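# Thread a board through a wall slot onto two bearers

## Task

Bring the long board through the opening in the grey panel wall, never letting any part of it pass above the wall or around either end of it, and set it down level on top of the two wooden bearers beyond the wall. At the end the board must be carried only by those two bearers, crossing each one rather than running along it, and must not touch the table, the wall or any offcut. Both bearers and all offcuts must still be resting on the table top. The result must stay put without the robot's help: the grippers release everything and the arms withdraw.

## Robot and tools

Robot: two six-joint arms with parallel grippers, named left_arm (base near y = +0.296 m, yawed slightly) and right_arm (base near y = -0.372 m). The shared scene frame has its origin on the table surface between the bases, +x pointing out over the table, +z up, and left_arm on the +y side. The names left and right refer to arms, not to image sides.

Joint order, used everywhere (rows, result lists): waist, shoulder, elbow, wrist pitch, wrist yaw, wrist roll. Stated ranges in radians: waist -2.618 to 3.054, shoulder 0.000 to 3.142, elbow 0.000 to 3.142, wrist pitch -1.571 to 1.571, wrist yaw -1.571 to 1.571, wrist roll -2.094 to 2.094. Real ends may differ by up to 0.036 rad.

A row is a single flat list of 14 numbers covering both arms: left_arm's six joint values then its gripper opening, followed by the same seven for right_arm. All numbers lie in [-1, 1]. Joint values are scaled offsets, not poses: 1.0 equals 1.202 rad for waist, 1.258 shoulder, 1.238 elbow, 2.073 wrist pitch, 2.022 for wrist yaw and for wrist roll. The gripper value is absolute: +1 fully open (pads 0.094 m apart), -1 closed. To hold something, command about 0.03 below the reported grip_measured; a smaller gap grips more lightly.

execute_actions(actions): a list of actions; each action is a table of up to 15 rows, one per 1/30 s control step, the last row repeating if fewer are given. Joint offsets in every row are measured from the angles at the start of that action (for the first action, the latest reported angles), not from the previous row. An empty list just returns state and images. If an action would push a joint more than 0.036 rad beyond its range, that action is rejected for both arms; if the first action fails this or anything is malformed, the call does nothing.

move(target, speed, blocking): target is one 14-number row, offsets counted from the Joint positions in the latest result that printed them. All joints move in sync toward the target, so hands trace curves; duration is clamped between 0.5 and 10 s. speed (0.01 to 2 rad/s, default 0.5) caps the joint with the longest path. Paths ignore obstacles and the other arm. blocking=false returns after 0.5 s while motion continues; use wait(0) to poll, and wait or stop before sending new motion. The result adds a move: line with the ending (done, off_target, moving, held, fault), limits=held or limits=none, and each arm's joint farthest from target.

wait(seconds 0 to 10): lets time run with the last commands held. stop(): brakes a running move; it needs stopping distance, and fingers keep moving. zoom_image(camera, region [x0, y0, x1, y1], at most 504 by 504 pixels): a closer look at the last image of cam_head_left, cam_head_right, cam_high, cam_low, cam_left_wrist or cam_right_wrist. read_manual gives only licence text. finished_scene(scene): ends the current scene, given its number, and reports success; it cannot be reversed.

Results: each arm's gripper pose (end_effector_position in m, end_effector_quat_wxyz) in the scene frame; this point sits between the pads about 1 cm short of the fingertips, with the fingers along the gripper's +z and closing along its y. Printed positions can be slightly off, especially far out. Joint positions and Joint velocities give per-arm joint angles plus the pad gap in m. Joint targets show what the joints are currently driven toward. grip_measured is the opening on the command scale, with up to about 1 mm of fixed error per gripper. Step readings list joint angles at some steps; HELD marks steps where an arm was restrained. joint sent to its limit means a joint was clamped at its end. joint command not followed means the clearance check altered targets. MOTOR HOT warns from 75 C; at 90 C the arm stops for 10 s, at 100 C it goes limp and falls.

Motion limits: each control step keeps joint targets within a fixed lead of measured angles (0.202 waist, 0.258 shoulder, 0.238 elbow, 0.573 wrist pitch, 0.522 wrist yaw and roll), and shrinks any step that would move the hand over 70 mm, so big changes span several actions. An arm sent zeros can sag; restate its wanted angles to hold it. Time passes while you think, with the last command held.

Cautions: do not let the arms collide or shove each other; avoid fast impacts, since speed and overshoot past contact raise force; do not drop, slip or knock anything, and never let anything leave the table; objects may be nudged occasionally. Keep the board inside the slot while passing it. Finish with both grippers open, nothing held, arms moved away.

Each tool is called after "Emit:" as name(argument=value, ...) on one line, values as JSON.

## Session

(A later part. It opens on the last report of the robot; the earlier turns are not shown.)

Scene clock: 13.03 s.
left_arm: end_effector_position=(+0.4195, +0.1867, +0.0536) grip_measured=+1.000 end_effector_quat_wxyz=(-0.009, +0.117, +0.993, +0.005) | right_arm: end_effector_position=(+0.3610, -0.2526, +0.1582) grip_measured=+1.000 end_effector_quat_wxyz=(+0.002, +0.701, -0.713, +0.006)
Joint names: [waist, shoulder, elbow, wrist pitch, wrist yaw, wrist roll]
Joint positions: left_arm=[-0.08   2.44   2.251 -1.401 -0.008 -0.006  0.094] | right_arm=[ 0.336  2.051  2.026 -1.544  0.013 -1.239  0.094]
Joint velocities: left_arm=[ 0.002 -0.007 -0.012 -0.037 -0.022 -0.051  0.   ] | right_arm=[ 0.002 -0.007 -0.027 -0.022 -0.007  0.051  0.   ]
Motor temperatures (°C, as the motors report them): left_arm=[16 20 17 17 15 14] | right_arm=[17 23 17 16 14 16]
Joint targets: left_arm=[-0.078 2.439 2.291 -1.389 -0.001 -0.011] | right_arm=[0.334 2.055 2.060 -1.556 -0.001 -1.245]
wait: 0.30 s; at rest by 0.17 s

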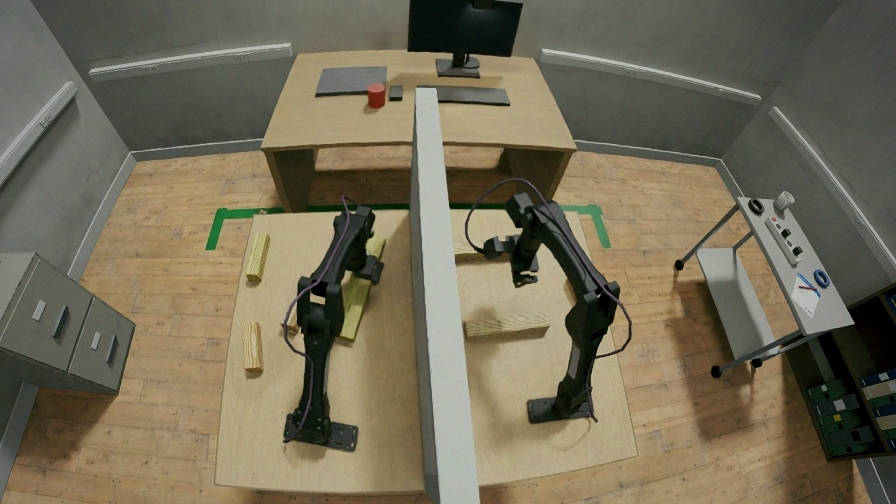

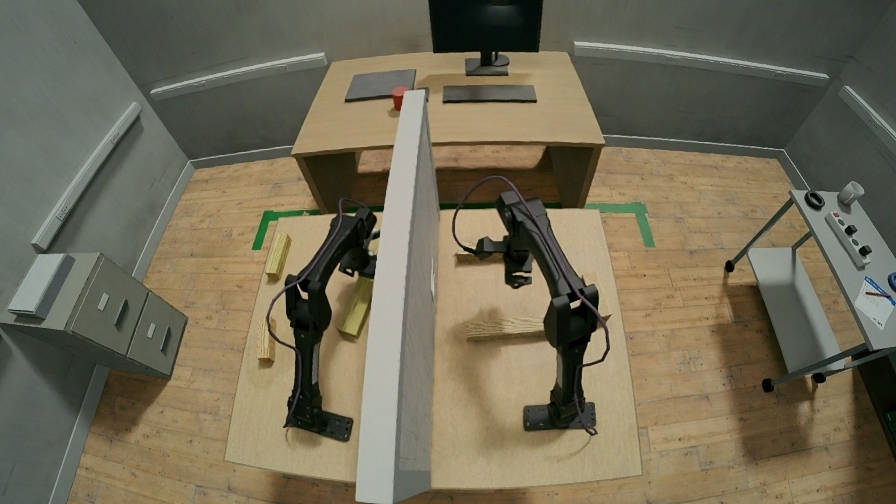

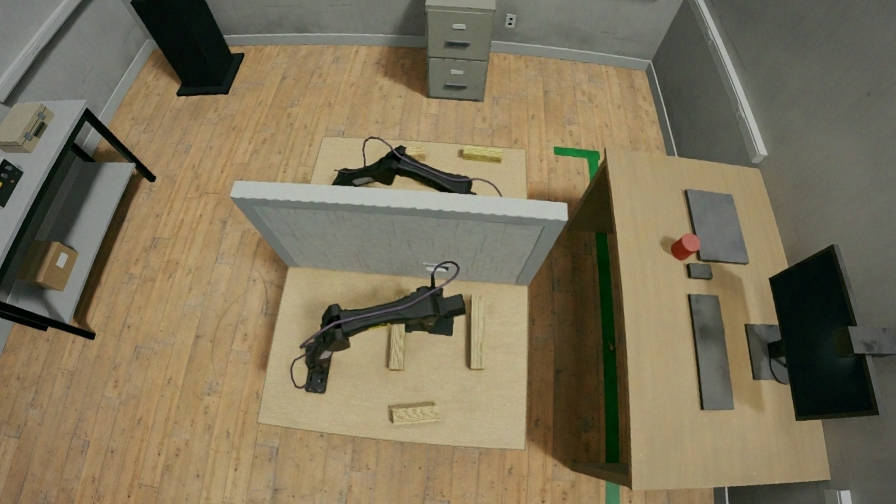

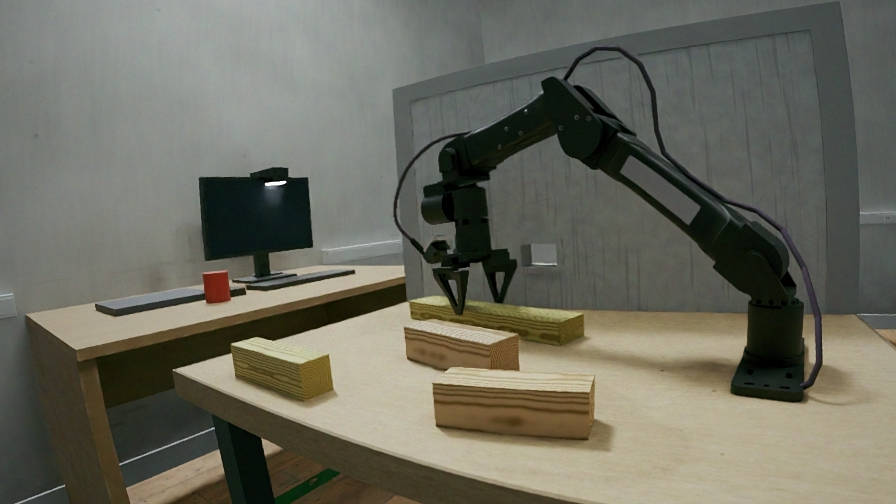

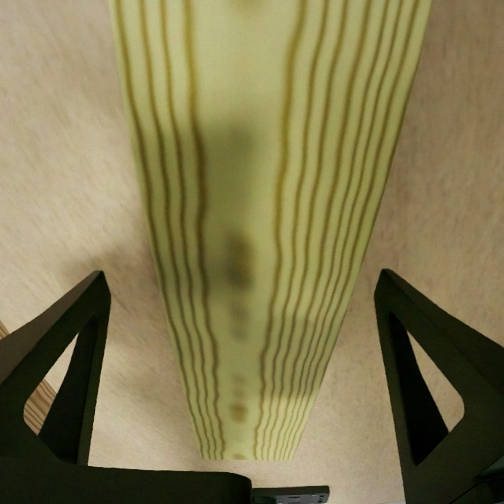

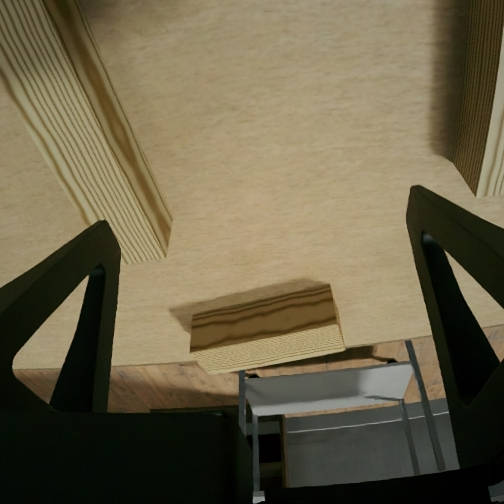

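Emit:
execute_actions(actions=[[[-0.0112,0.0083,0.0403,0.0072,0.0035,-0.0082,1,-0.0017,0.0032,0.0275,-0.0058,-0.0069,-0.003,1],[-0.0112,0.0166,0.0483,0.0080,0.0035,-0.0082,1,-0.0017,0.0032,0.0275,-0.0058,-0.0069,-0.003,1],[-0.0112,0.0250,0.0564,0.0089,0.0035,-0.0082,1,-0.0017,0.0032,0.0275,-0.0058,-0.0069,-0.003,1],[-0.0112,0.0333,0.0644,0.0098,0.0035,-0.0082,1,-0.0017,0.0032,0.0275,-0.0058,-0.0069,-0.003,1],[-0.0112,0.0416,0.0724,0.0106,0.0035,-0.0082,1,-0.0017,0.0032,0.0275,-0.0058,-0.0069,-0.003,1],[-0.0112,0.0499,0.0805,0.0115,0.0035,-0.0082,1,-0.0017,0.0032,0.0275,-0.0058,-0.0069,-0.003,1],[-0.0112,0.0582,0.0885,0.0124,0.0035,-0.0082,1,-0.0017,0.0032,0.0275,-0.0058,-0.0069,-0.003,1],[-0.0112,0.0666,0.0965,0.0132,0.0035,-0.0082,1,-0.0017,0.0032,0.0275,-0.0058,-0.0069,-0.003,1],[-0.0112,0.0749,0.1045,0.0141,0.0035,-0.0082,1,-0.0017,0.0032,0.0275,-0.0058,-0.0069,-0.003,1],[-0.0112,0.0832,0.1126,0.0150,0.0035,-0.0082,1,-0.0017,0.0032,0.0275,-0.0058,-0.0069,-0.003,1],[-0.0112,0.0915,0.1206,0.0158,0.0035,-0.0082,1,-0.0017,0.0032,0.0275,-0.0058,-0.0069,-0.003,1],[-0.0112,0.0998,0.1286,0.0167,0.0035,-0.0082,1,-0.0017,0.0032,0.0275,-0.0058,-0.0069,-0.003,1],[-0.0112,0.1082,0.1366,0.0176,0.0035,-0.0082,1,-0.0017,0.0032,0.0275,-0.0058,-0.0069,-0.003,1],[-0.0112,0.1165,0.1447,0.0184,0.0035,-0.0082,1,-0.0017,0.0032,0.0275,-0.0058,-0.0069,-0.003,1],[-0.0112,0.1248,0.1527,0.0193,0.0035,-0.0082,1,-0.0017,0.0032,0.0275,-0.0058,-0.0069,-0.003,1]]])

Emit:
wait(seconds=0.5)

Scene clock: 14.07 s.
left_arm: end_effector_position=(+0.4464, +0.1772, +0.0299) grip_measured=+1.000 end_effector_quat_wxyz=(+0.008, +0.115, +0.993, +0.003) | right_arm: end_effector_position=(+0.3610, -0.2526, +0.1582) grip_measured=+1.000 end_effector_quat_wxyz=(+0.002, +0.701, -0.713, +0.006)
Joint names: [waist, shoulder, elbow, wrist pitch, wrist yaw, wrist roll]
Joint positions: left_arm=[-0.086  2.567  2.391 -1.38  -0.008 -0.016  0.094] | right_arm=[ 0.336  2.051  2.026 -1.544  0.013 -1.239  0.094]
Joint velocities: left_arm=[-0.007  0.339  0.247  0.066  0.066  0.037  0.   ] | right_arm=[ 0.002 -0.002 -0.022  0.022 -0.007 -0.051  0.   ]
Motor temperatures (°C, as the motors report them): left_arm=[16 21 17 17 15 14] | right_arm=[17 23 17 16 14 16]
Joint targets: left_arm=[-0.093 2.597 2.440 -1.361 -0.001 -0.022] | right_arm=[0.334 2.055 2.060 -1.556 -0.001 -1.245]
Step readings (joint positions):
0: left_arm=[-0.080 2.440 2.251 -1.401 -0.008 -0.006] | right_arm=[0.336 2.051 2.026 -1.544 0.013 -1.239]
1: left_arm=[-0.080 2.440 2.254 -1.401 -0.008 -0.008] | right_arm=[0.336 2.051 2.026 -1.544 0.013 -1.239]
2: left_arm=[-0.081 2.442 2.260 -1.401 -0.008 -0.010] | right_arm=[0.336 2.051 2.026 -1.544 0.013 -1.239]
4: left_arm=[-0.082 2.451 2.282 -1.400 -0.008 -0.012] | right_arm=[0.336 2.051 2.026 -1.544 0.013 -1.239]
8: left_arm=[-0.085 2.483 2.327 -1.392 -0.008 -0.015] | right_arm=[0.336 2.051 2.026 -1.544 0.013 -1.239]
15: Joint positions above

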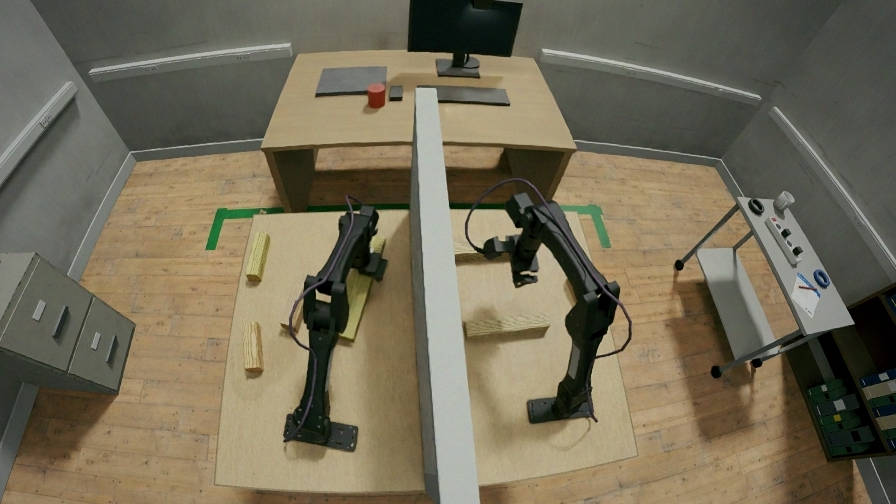

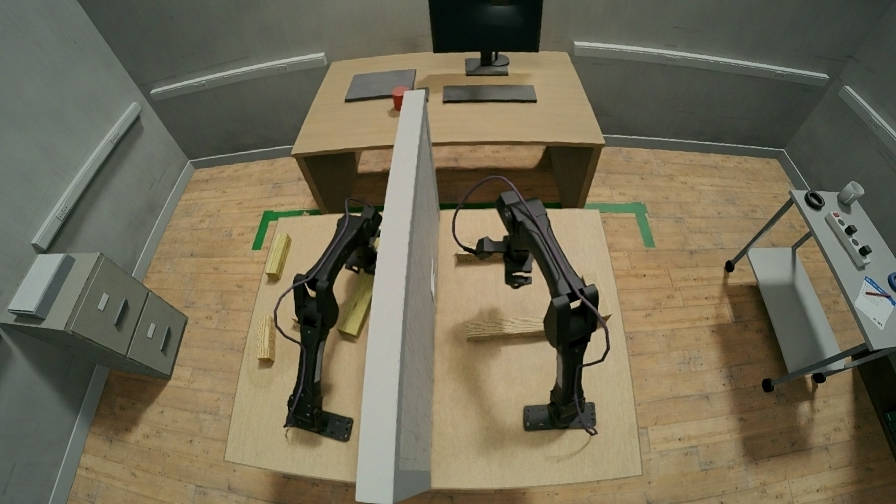

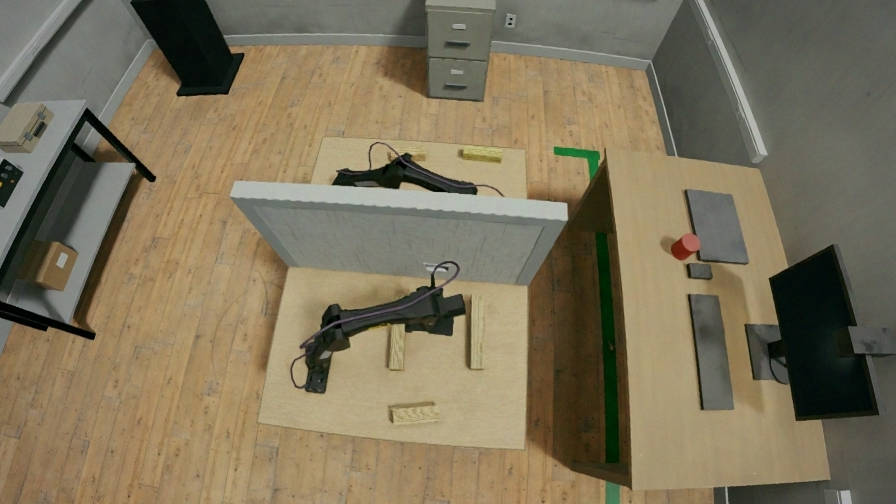

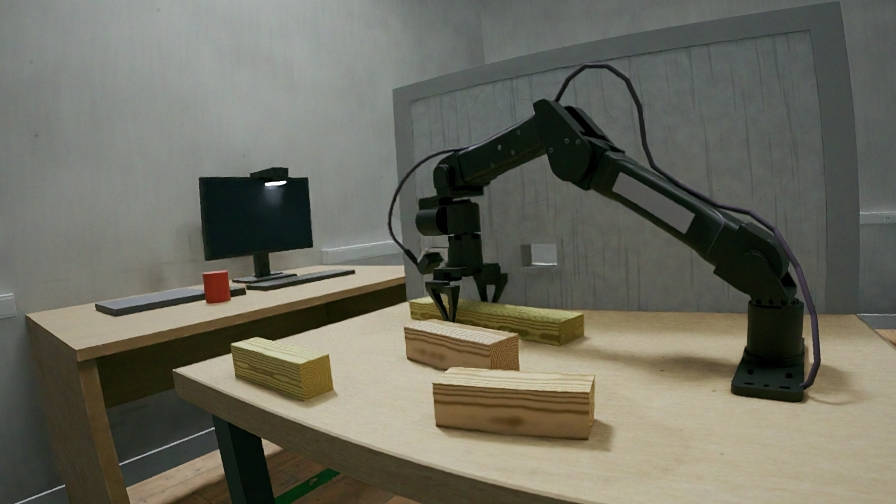

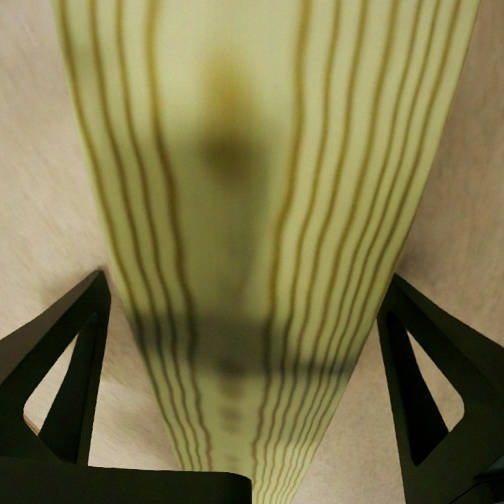

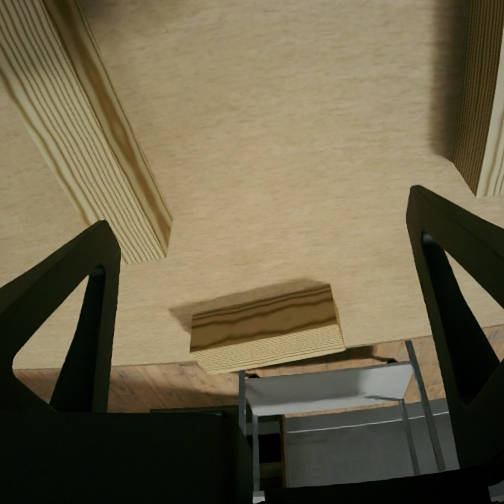

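Scene clock: 14.57 s.
left_arm: end_effector_position=(+0.4512, +0.1753, +0.0295) grip_measured=+1.000 end_effector_quat_wxyz=(+0.015, +0.115, +0.993, +0.001) | right_arm: end_effector_position=(+0.3610, -0.2526, +0.1582) grip_measured=+1.000 end_effector_quat_wxyz=(+0.002, +0.701, -0.713, +0.006)
Joint names: [waist, shoulder, elbow, wrist pitch, wrist yaw, wrist roll]
Joint positions: left_arm=[-0.086  2.578  2.41  -1.373 -0.006 -0.017  0.094] | right_arm=[ 0.336  2.051  2.026 -1.544  0.013 -1.239  0.094]
Joint velocities: left_arm=[-0.002  0.007  0.007 -0.095  0.007  0.007  0.   ] | right_arm=[-0.002 -0.022  0.007  0.007  0.037 -0.022  0.   ]
Motor temperatures (°C, as the motors report them): left_arm=[16 21 17 17 15 14] | right_arm=[17 23 17 16 14 16]
Joint targets: left_arm=[-0.093 2.597 2.440 -1.361 -0.001 -0.022] | right_arm=[0.334 2.055 2.060 -1.556 -0.001 -1.245]
wait: 0.50 s; at rest by 0.30 s

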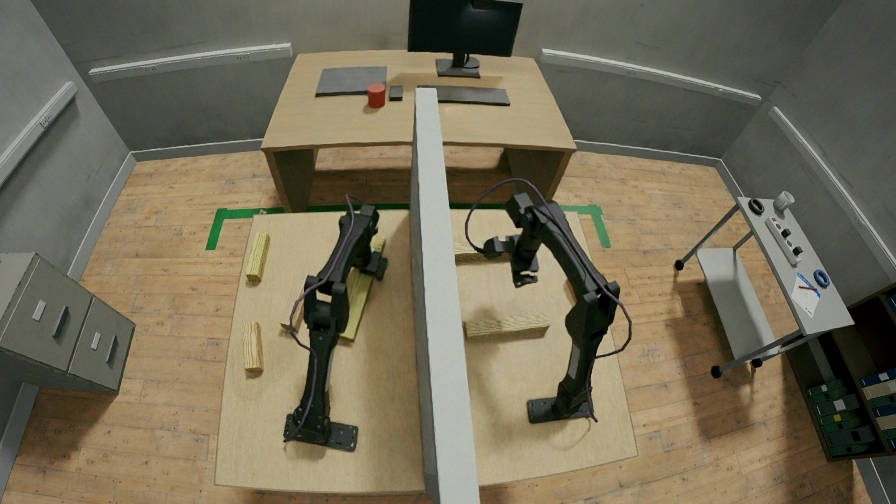

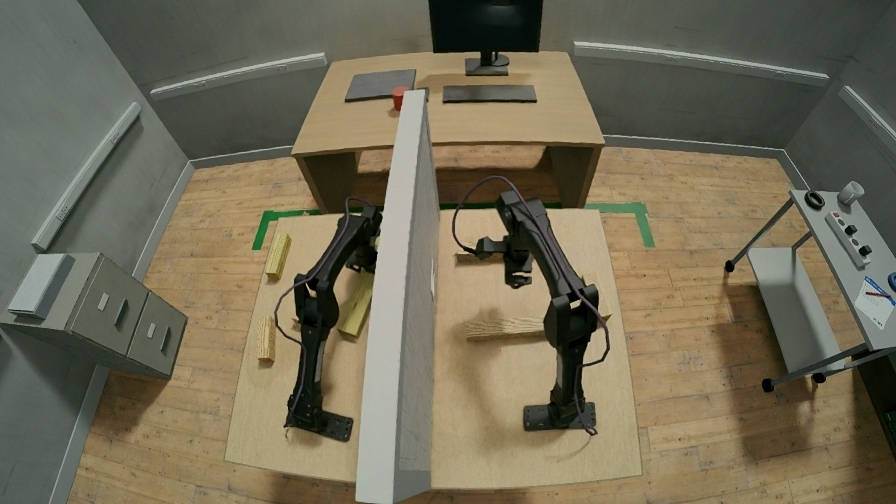

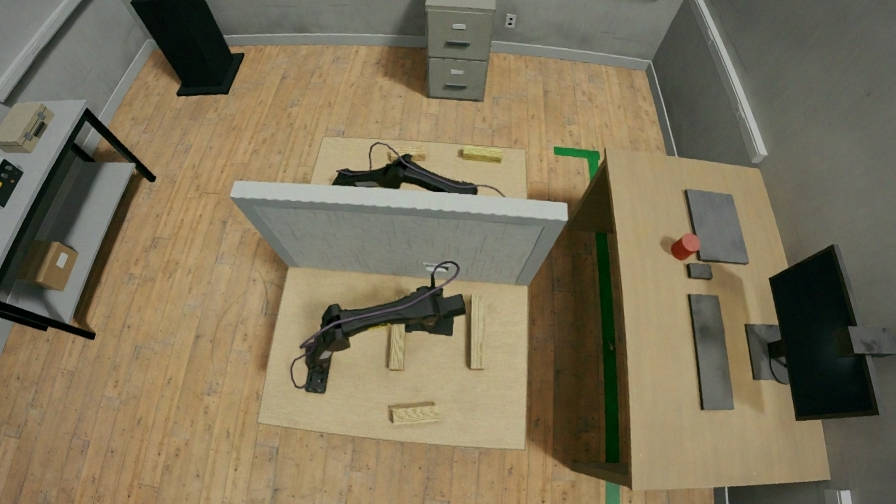

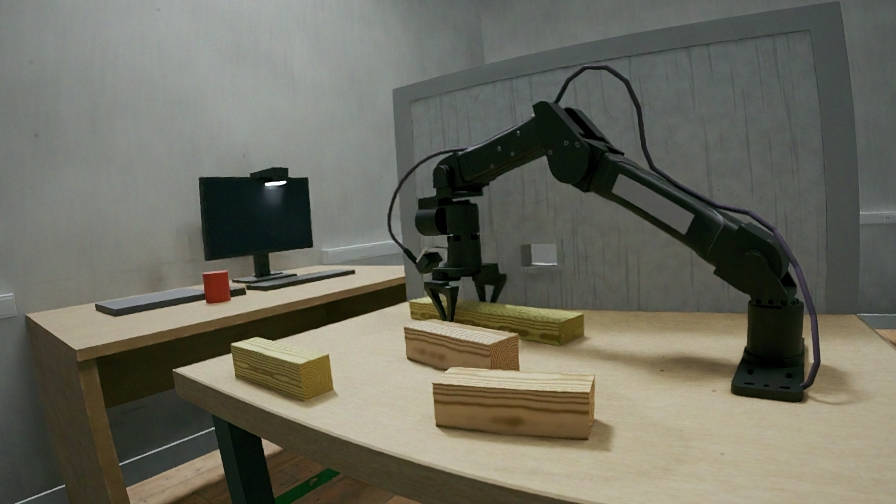

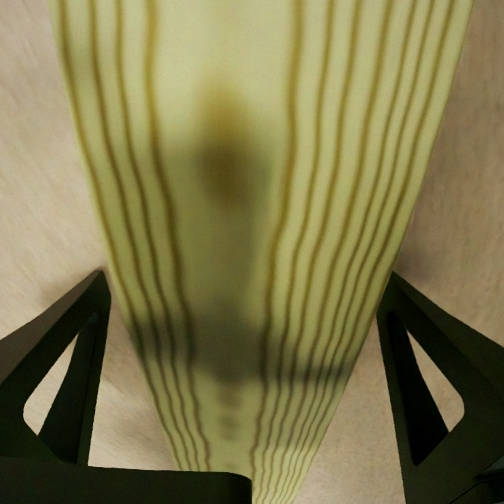

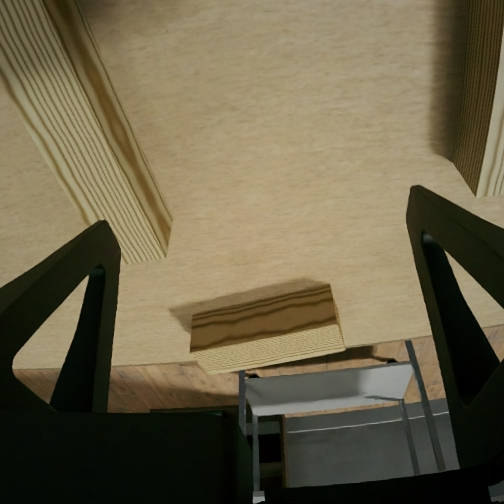

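Emit:
execute_actions(actions=[[[-0.003,-0.0064,0.0242,0.0058,0.0025,-0.0025,0.3,-0.0017,0.0032,0.0275,-0.0058,-0.0069,-0.003,1]]])

Emit:
wait(seconds=0.3)

Scene clock: 15.27 s.
left_arm: end_effector_position=(+0.4510, +0.1746, +0.0295) grip_measured=+0.342 end_effector_quat_wxyz=(+0.015, +0.115, +0.993, -0.001) | right_arm: end_effector_position=(+0.3610, -0.2526, +0.1582) grip_measured=+1.000 end_effector_quat_wxyz=(+0.002, +0.701, -0.713, +0.006)
Joint names: [waist, shoulder, elbow, wrist pitch, wrist yaw, wrist roll]
Joint positions: left_arm=[-0.086  2.578  2.41  -1.373 -0.003 -0.017  0.063] | right_arm=[ 0.336  2.051  2.026 -1.544  0.013 -1.239  0.094]
Joint velocities: left_arm=[-0.002  0.002  0.007 -0.022 -0.022 -0.007  0.   ] | right_arm=[-0.002 -0.007 -0.027 -0.007  0.022 -0.007  0.   ]
Motor temperatures (°C, as the motors report them): left_arm=[16 21 17 17 15 14] | right_arm=[17 23 17 16 14 16]
Joint targets: left_arm=[-0.090 2.570 2.440 -1.361 -0.001 -0.022] | right_arm=[0.334 2.055 2.060 -1.556 -0.001 -1.245]
Step readings (joint positions):
0: left_arm=[-0.086 2.578 2.410 -1.373 -0.006 -0.017] | right_arm=[0.336 2.051 2.026 -1.544 0.013 -1.239]
1: left_arm=[-0.086 2.578 2.410 -1.373 -0.006 -0.017] | right_arm=[0.336 2.051 2.026 -1.544 0.013 -1.239]
2: left_arm=[-0.086 2.578 2.410 -1.373 -0.006 -0.017] | right_arm=[0.336 2.051 2.026 -1.544 0.013 -1.239]
4: left_arm=[-0.086 2.578 2.410 -1.373 -0.003 -0.017] | right_arm=[0.336 2.051 2.026 -1.544 0.013 -1.239]
8: left_arm=[-0.086 2.578 2.410 -1.373 -0.003 -0.017] | right_arm=[0.336 2.051 2.026 -1.544 0.013 -1.239]
15: Joint positions above

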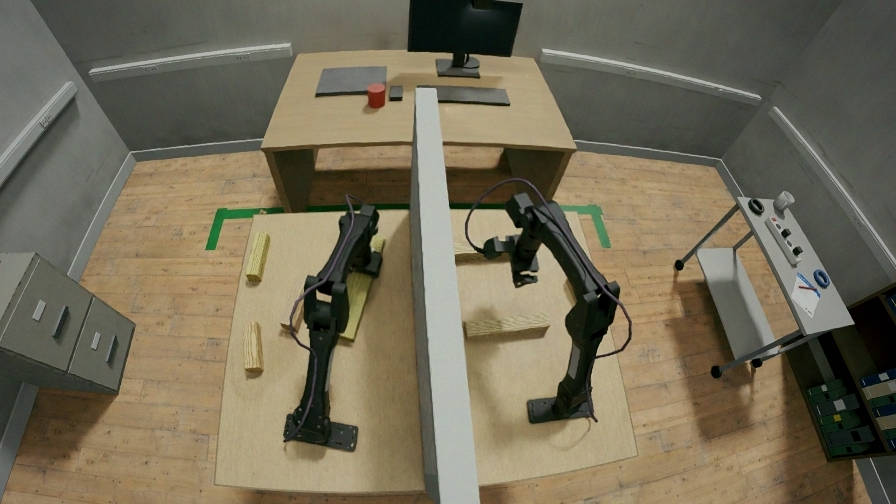

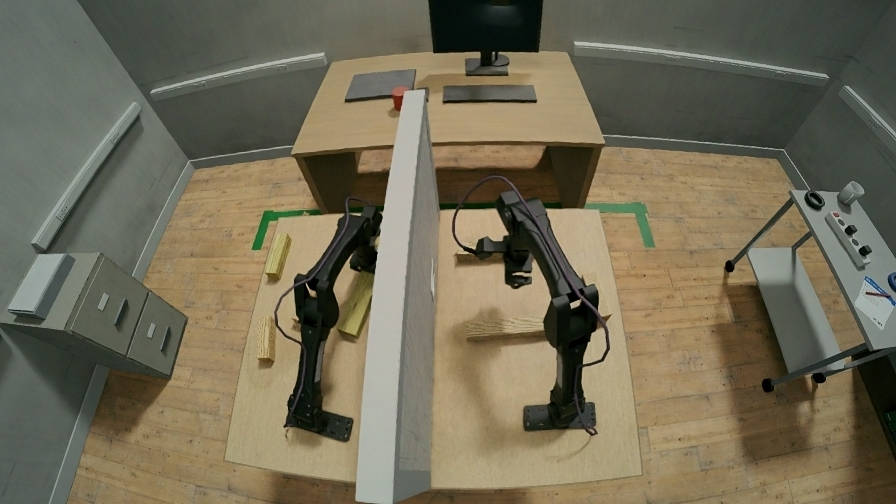

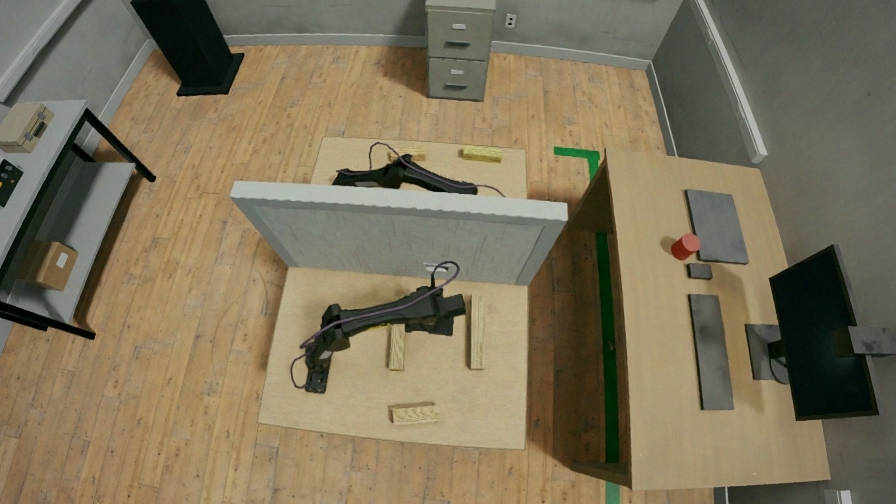

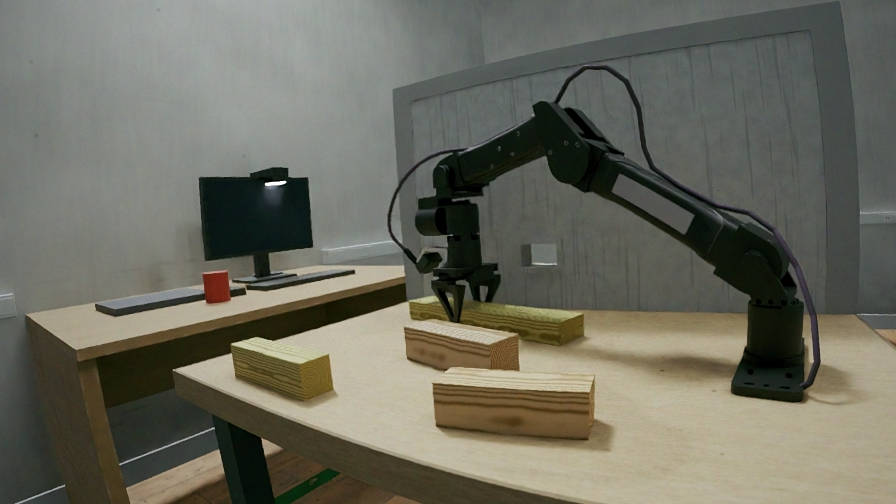

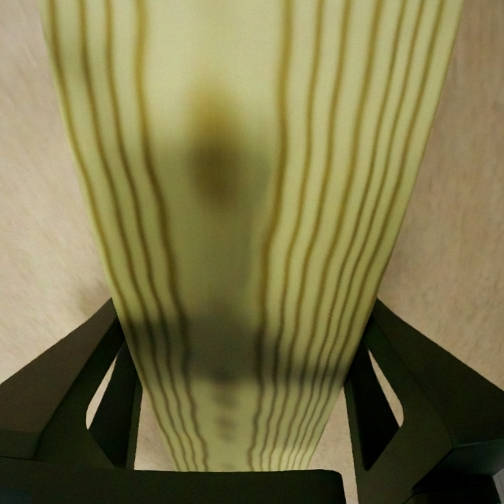

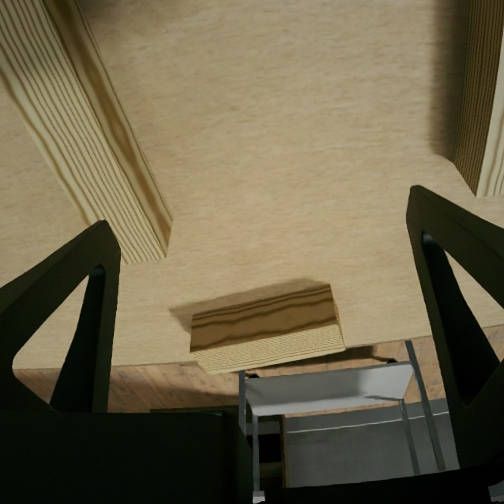

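Scene clock: 15.57 s.
left_arm: end_effector_position=(+0.4510, +0.1746, +0.0295) grip_measured=+0.342 end_effector_quat_wxyz=(+0.015, +0.115, +0.993, -0.001) | right_arm: end_effector_position=(+0.3610, -0.2526, +0.1582) grip_measured=+1.000 end_effector_quat_wxyz=(+0.002, +0.701, -0.713, +0.006)
Joint names: [waist, shoulder, elbow, wrist pitch, wrist yaw, wrist roll]
Joint positions: left_arm=[-0.086  2.578  2.41  -1.373 -0.003 -0.017  0.063] | right_arm=[ 0.336  2.051  2.026 -1.544  0.013 -1.239  0.094]
Joint velocities: left_arm=[-0.002  0.007 -0.012  0.007 -0.066 -0.022 -0.   ] | right_arm=[-0.027 -0.012  0.007 -0.095 -0.037 -0.081  0.   ]
Motor temperatures (°C, as the motors report them): left_arm=[16 21 17 17 15 14] | right_arm=[17 23 17 16 14 16]
Joint targets: left_arm=[-0.090 2.570 2.440 -1.361 -0.001 -0.022] | right_arm=[0.334 2.055 2.060 -1.556 -0.001 -1.245]
wait: 0.30 s; at rest by 0.17 s

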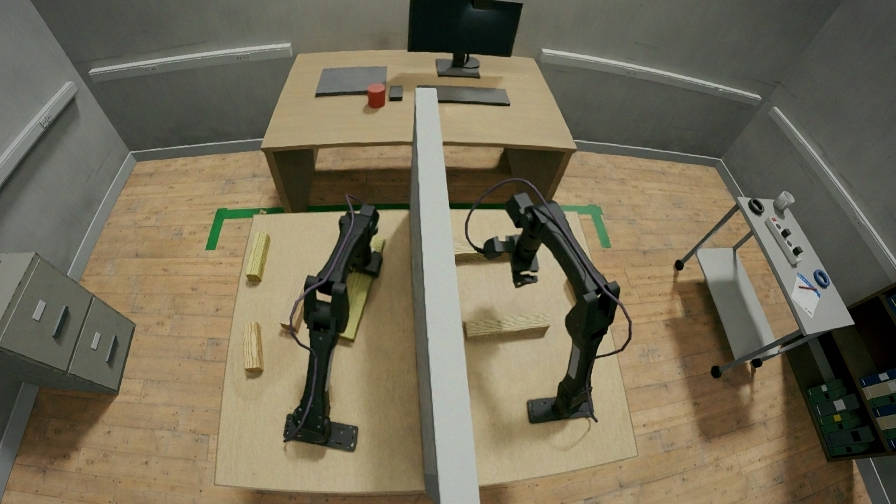

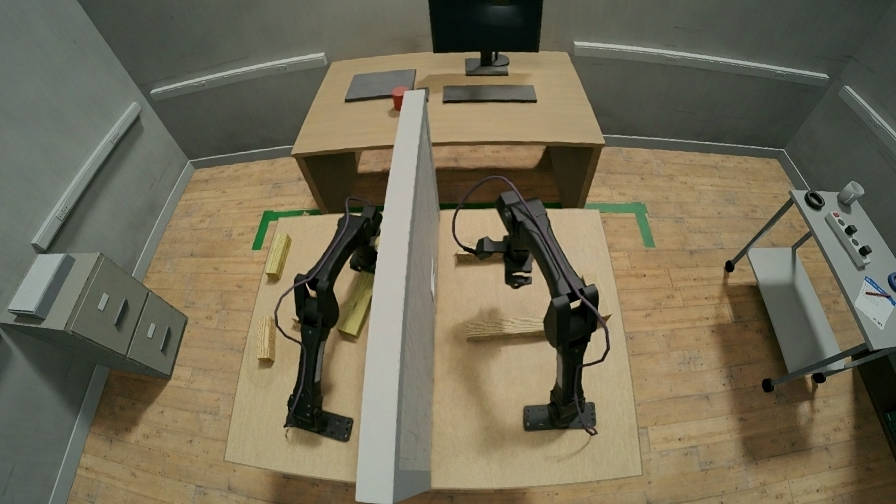

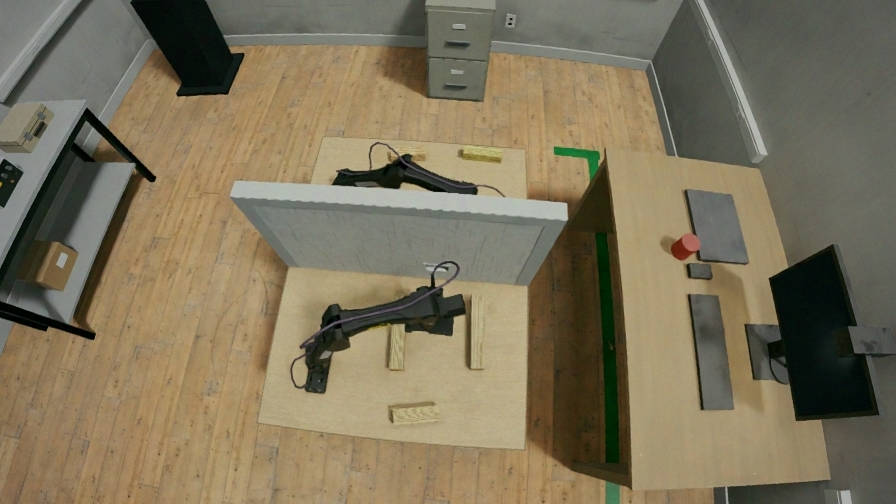

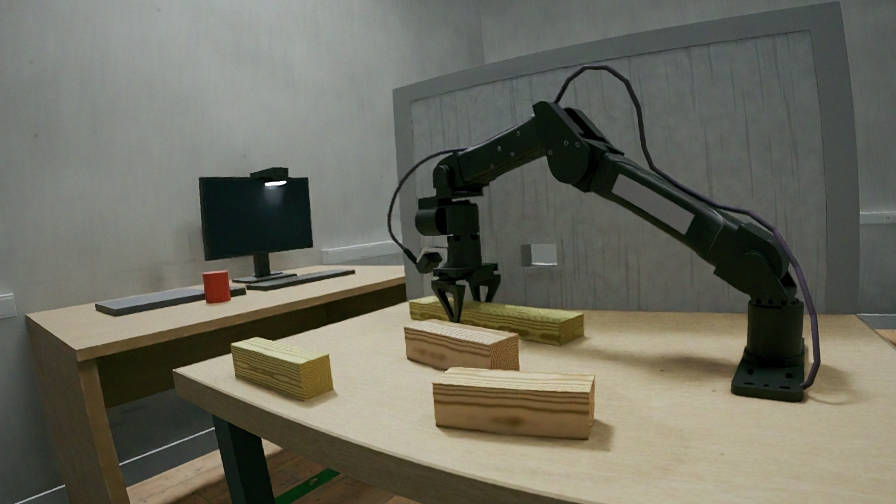

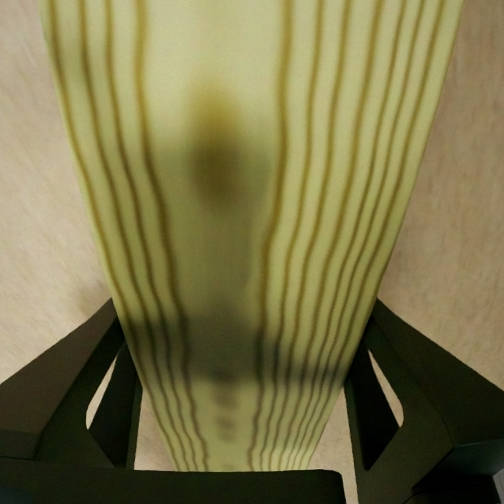

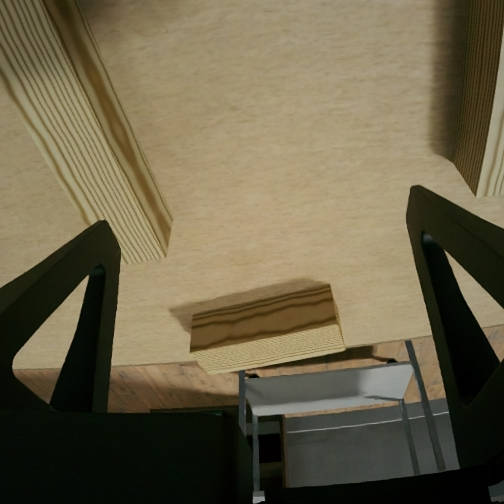

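Emit:
move(target=[-0.003, -0.1971, -0.1809, -0.0270, 0.001, -0.0025, 0.28, -0.0017, 0.0032, 0.0275, -0.0058, -0.0069, -0.003, 1], speed=0.45)

Scene clock: 17.57 s.
left_arm: end_effector_position=(+0.4114, +0.1846, +0.0755) grip_measured=+0.342 end_effector_quat_wxyz=(+0.004, +0.115, +0.993, +0.001) | right_arm: end_effector_position=(+0.3610, -0.2526, +0.1582) grip_measured=+1.000 end_effector_quat_wxyz=(+0.002, +0.701, -0.713, +0.006)
Joint names: [waist, shoulder, elbow, wrist pitch, wrist yaw, wrist roll]
Joint positions: left_arm=[-0.086  2.363  2.202 -1.402 -0.003 -0.017  0.063] | right_arm=[ 0.336  2.051  2.026 -1.544  0.013 -1.239  0.094]
Joint velocities: left_arm=[-0.017 -0.007 -0.002 -0.037  0.022  0.007 -0.001] | right_arm=[ 0.007 -0.002 -0.002 -0.007  0.022  0.037  0.   ]
Motor temperatures (°C, as the motors report them): left_arm=[16 22 17 17 15 14] | right_arm=[17 24 17 16 14 16]
Joint targets: left_arm=[-0.090 2.330 2.186 -1.429 -0.001 -0.022] | right_arm=[0.334 2.055 2.060 -1.556 -0.001 -1.245]
move: off_target (left_arm, right_arm); limits=none; left_arm: farthest joint: the shoulder, 0.033 radians from its target (0.248 radians at the start); right_arm: farthest joint: the elbow, 0.034 radians from its target (0.034 radians at the start)

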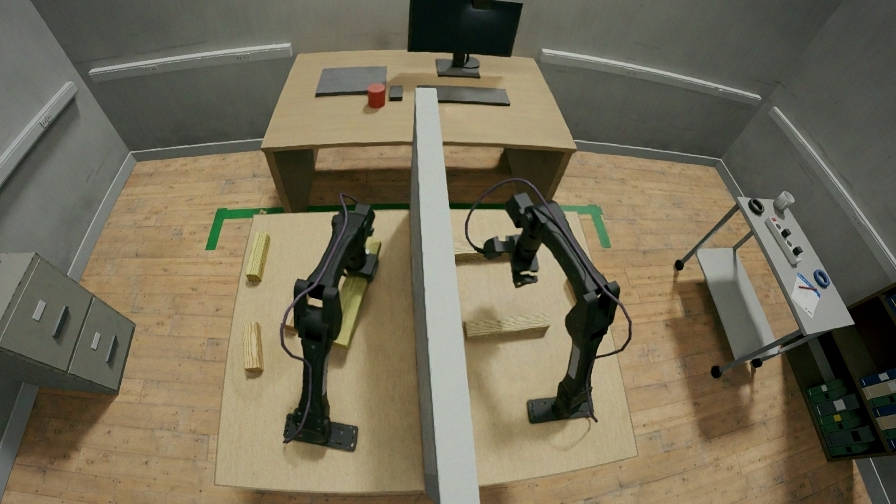

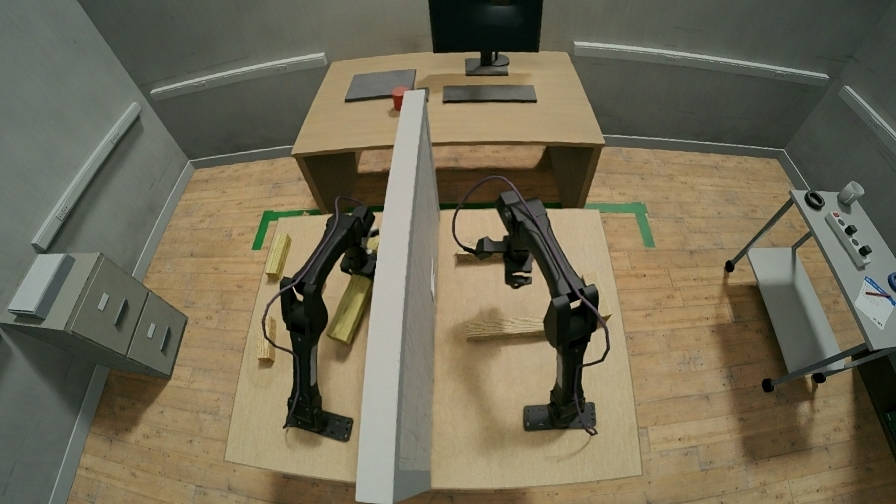

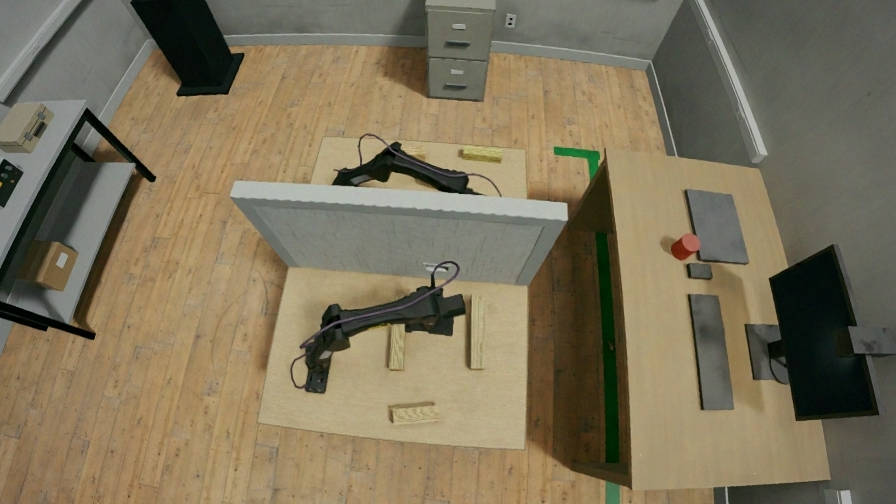

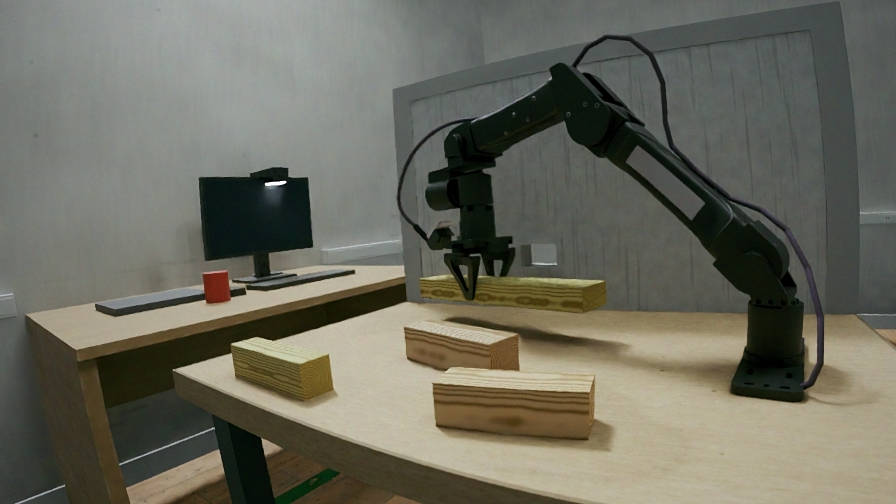

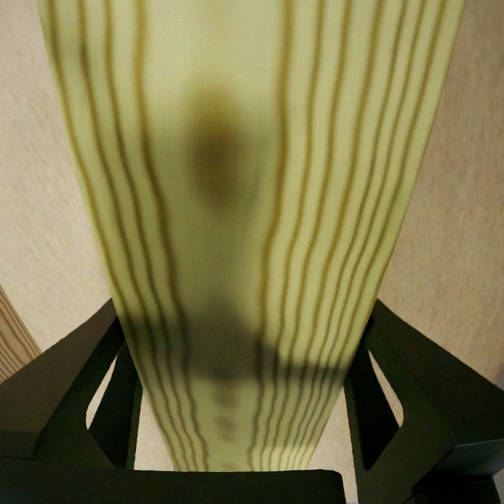

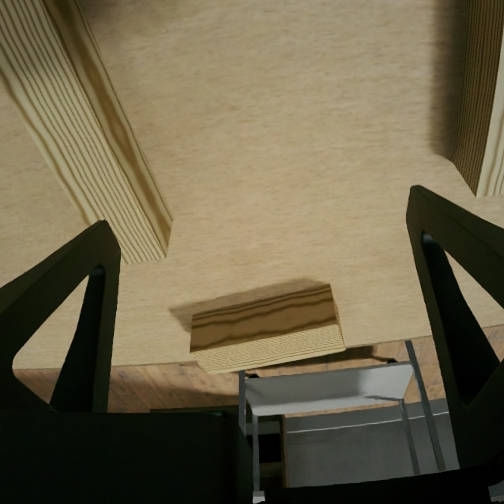

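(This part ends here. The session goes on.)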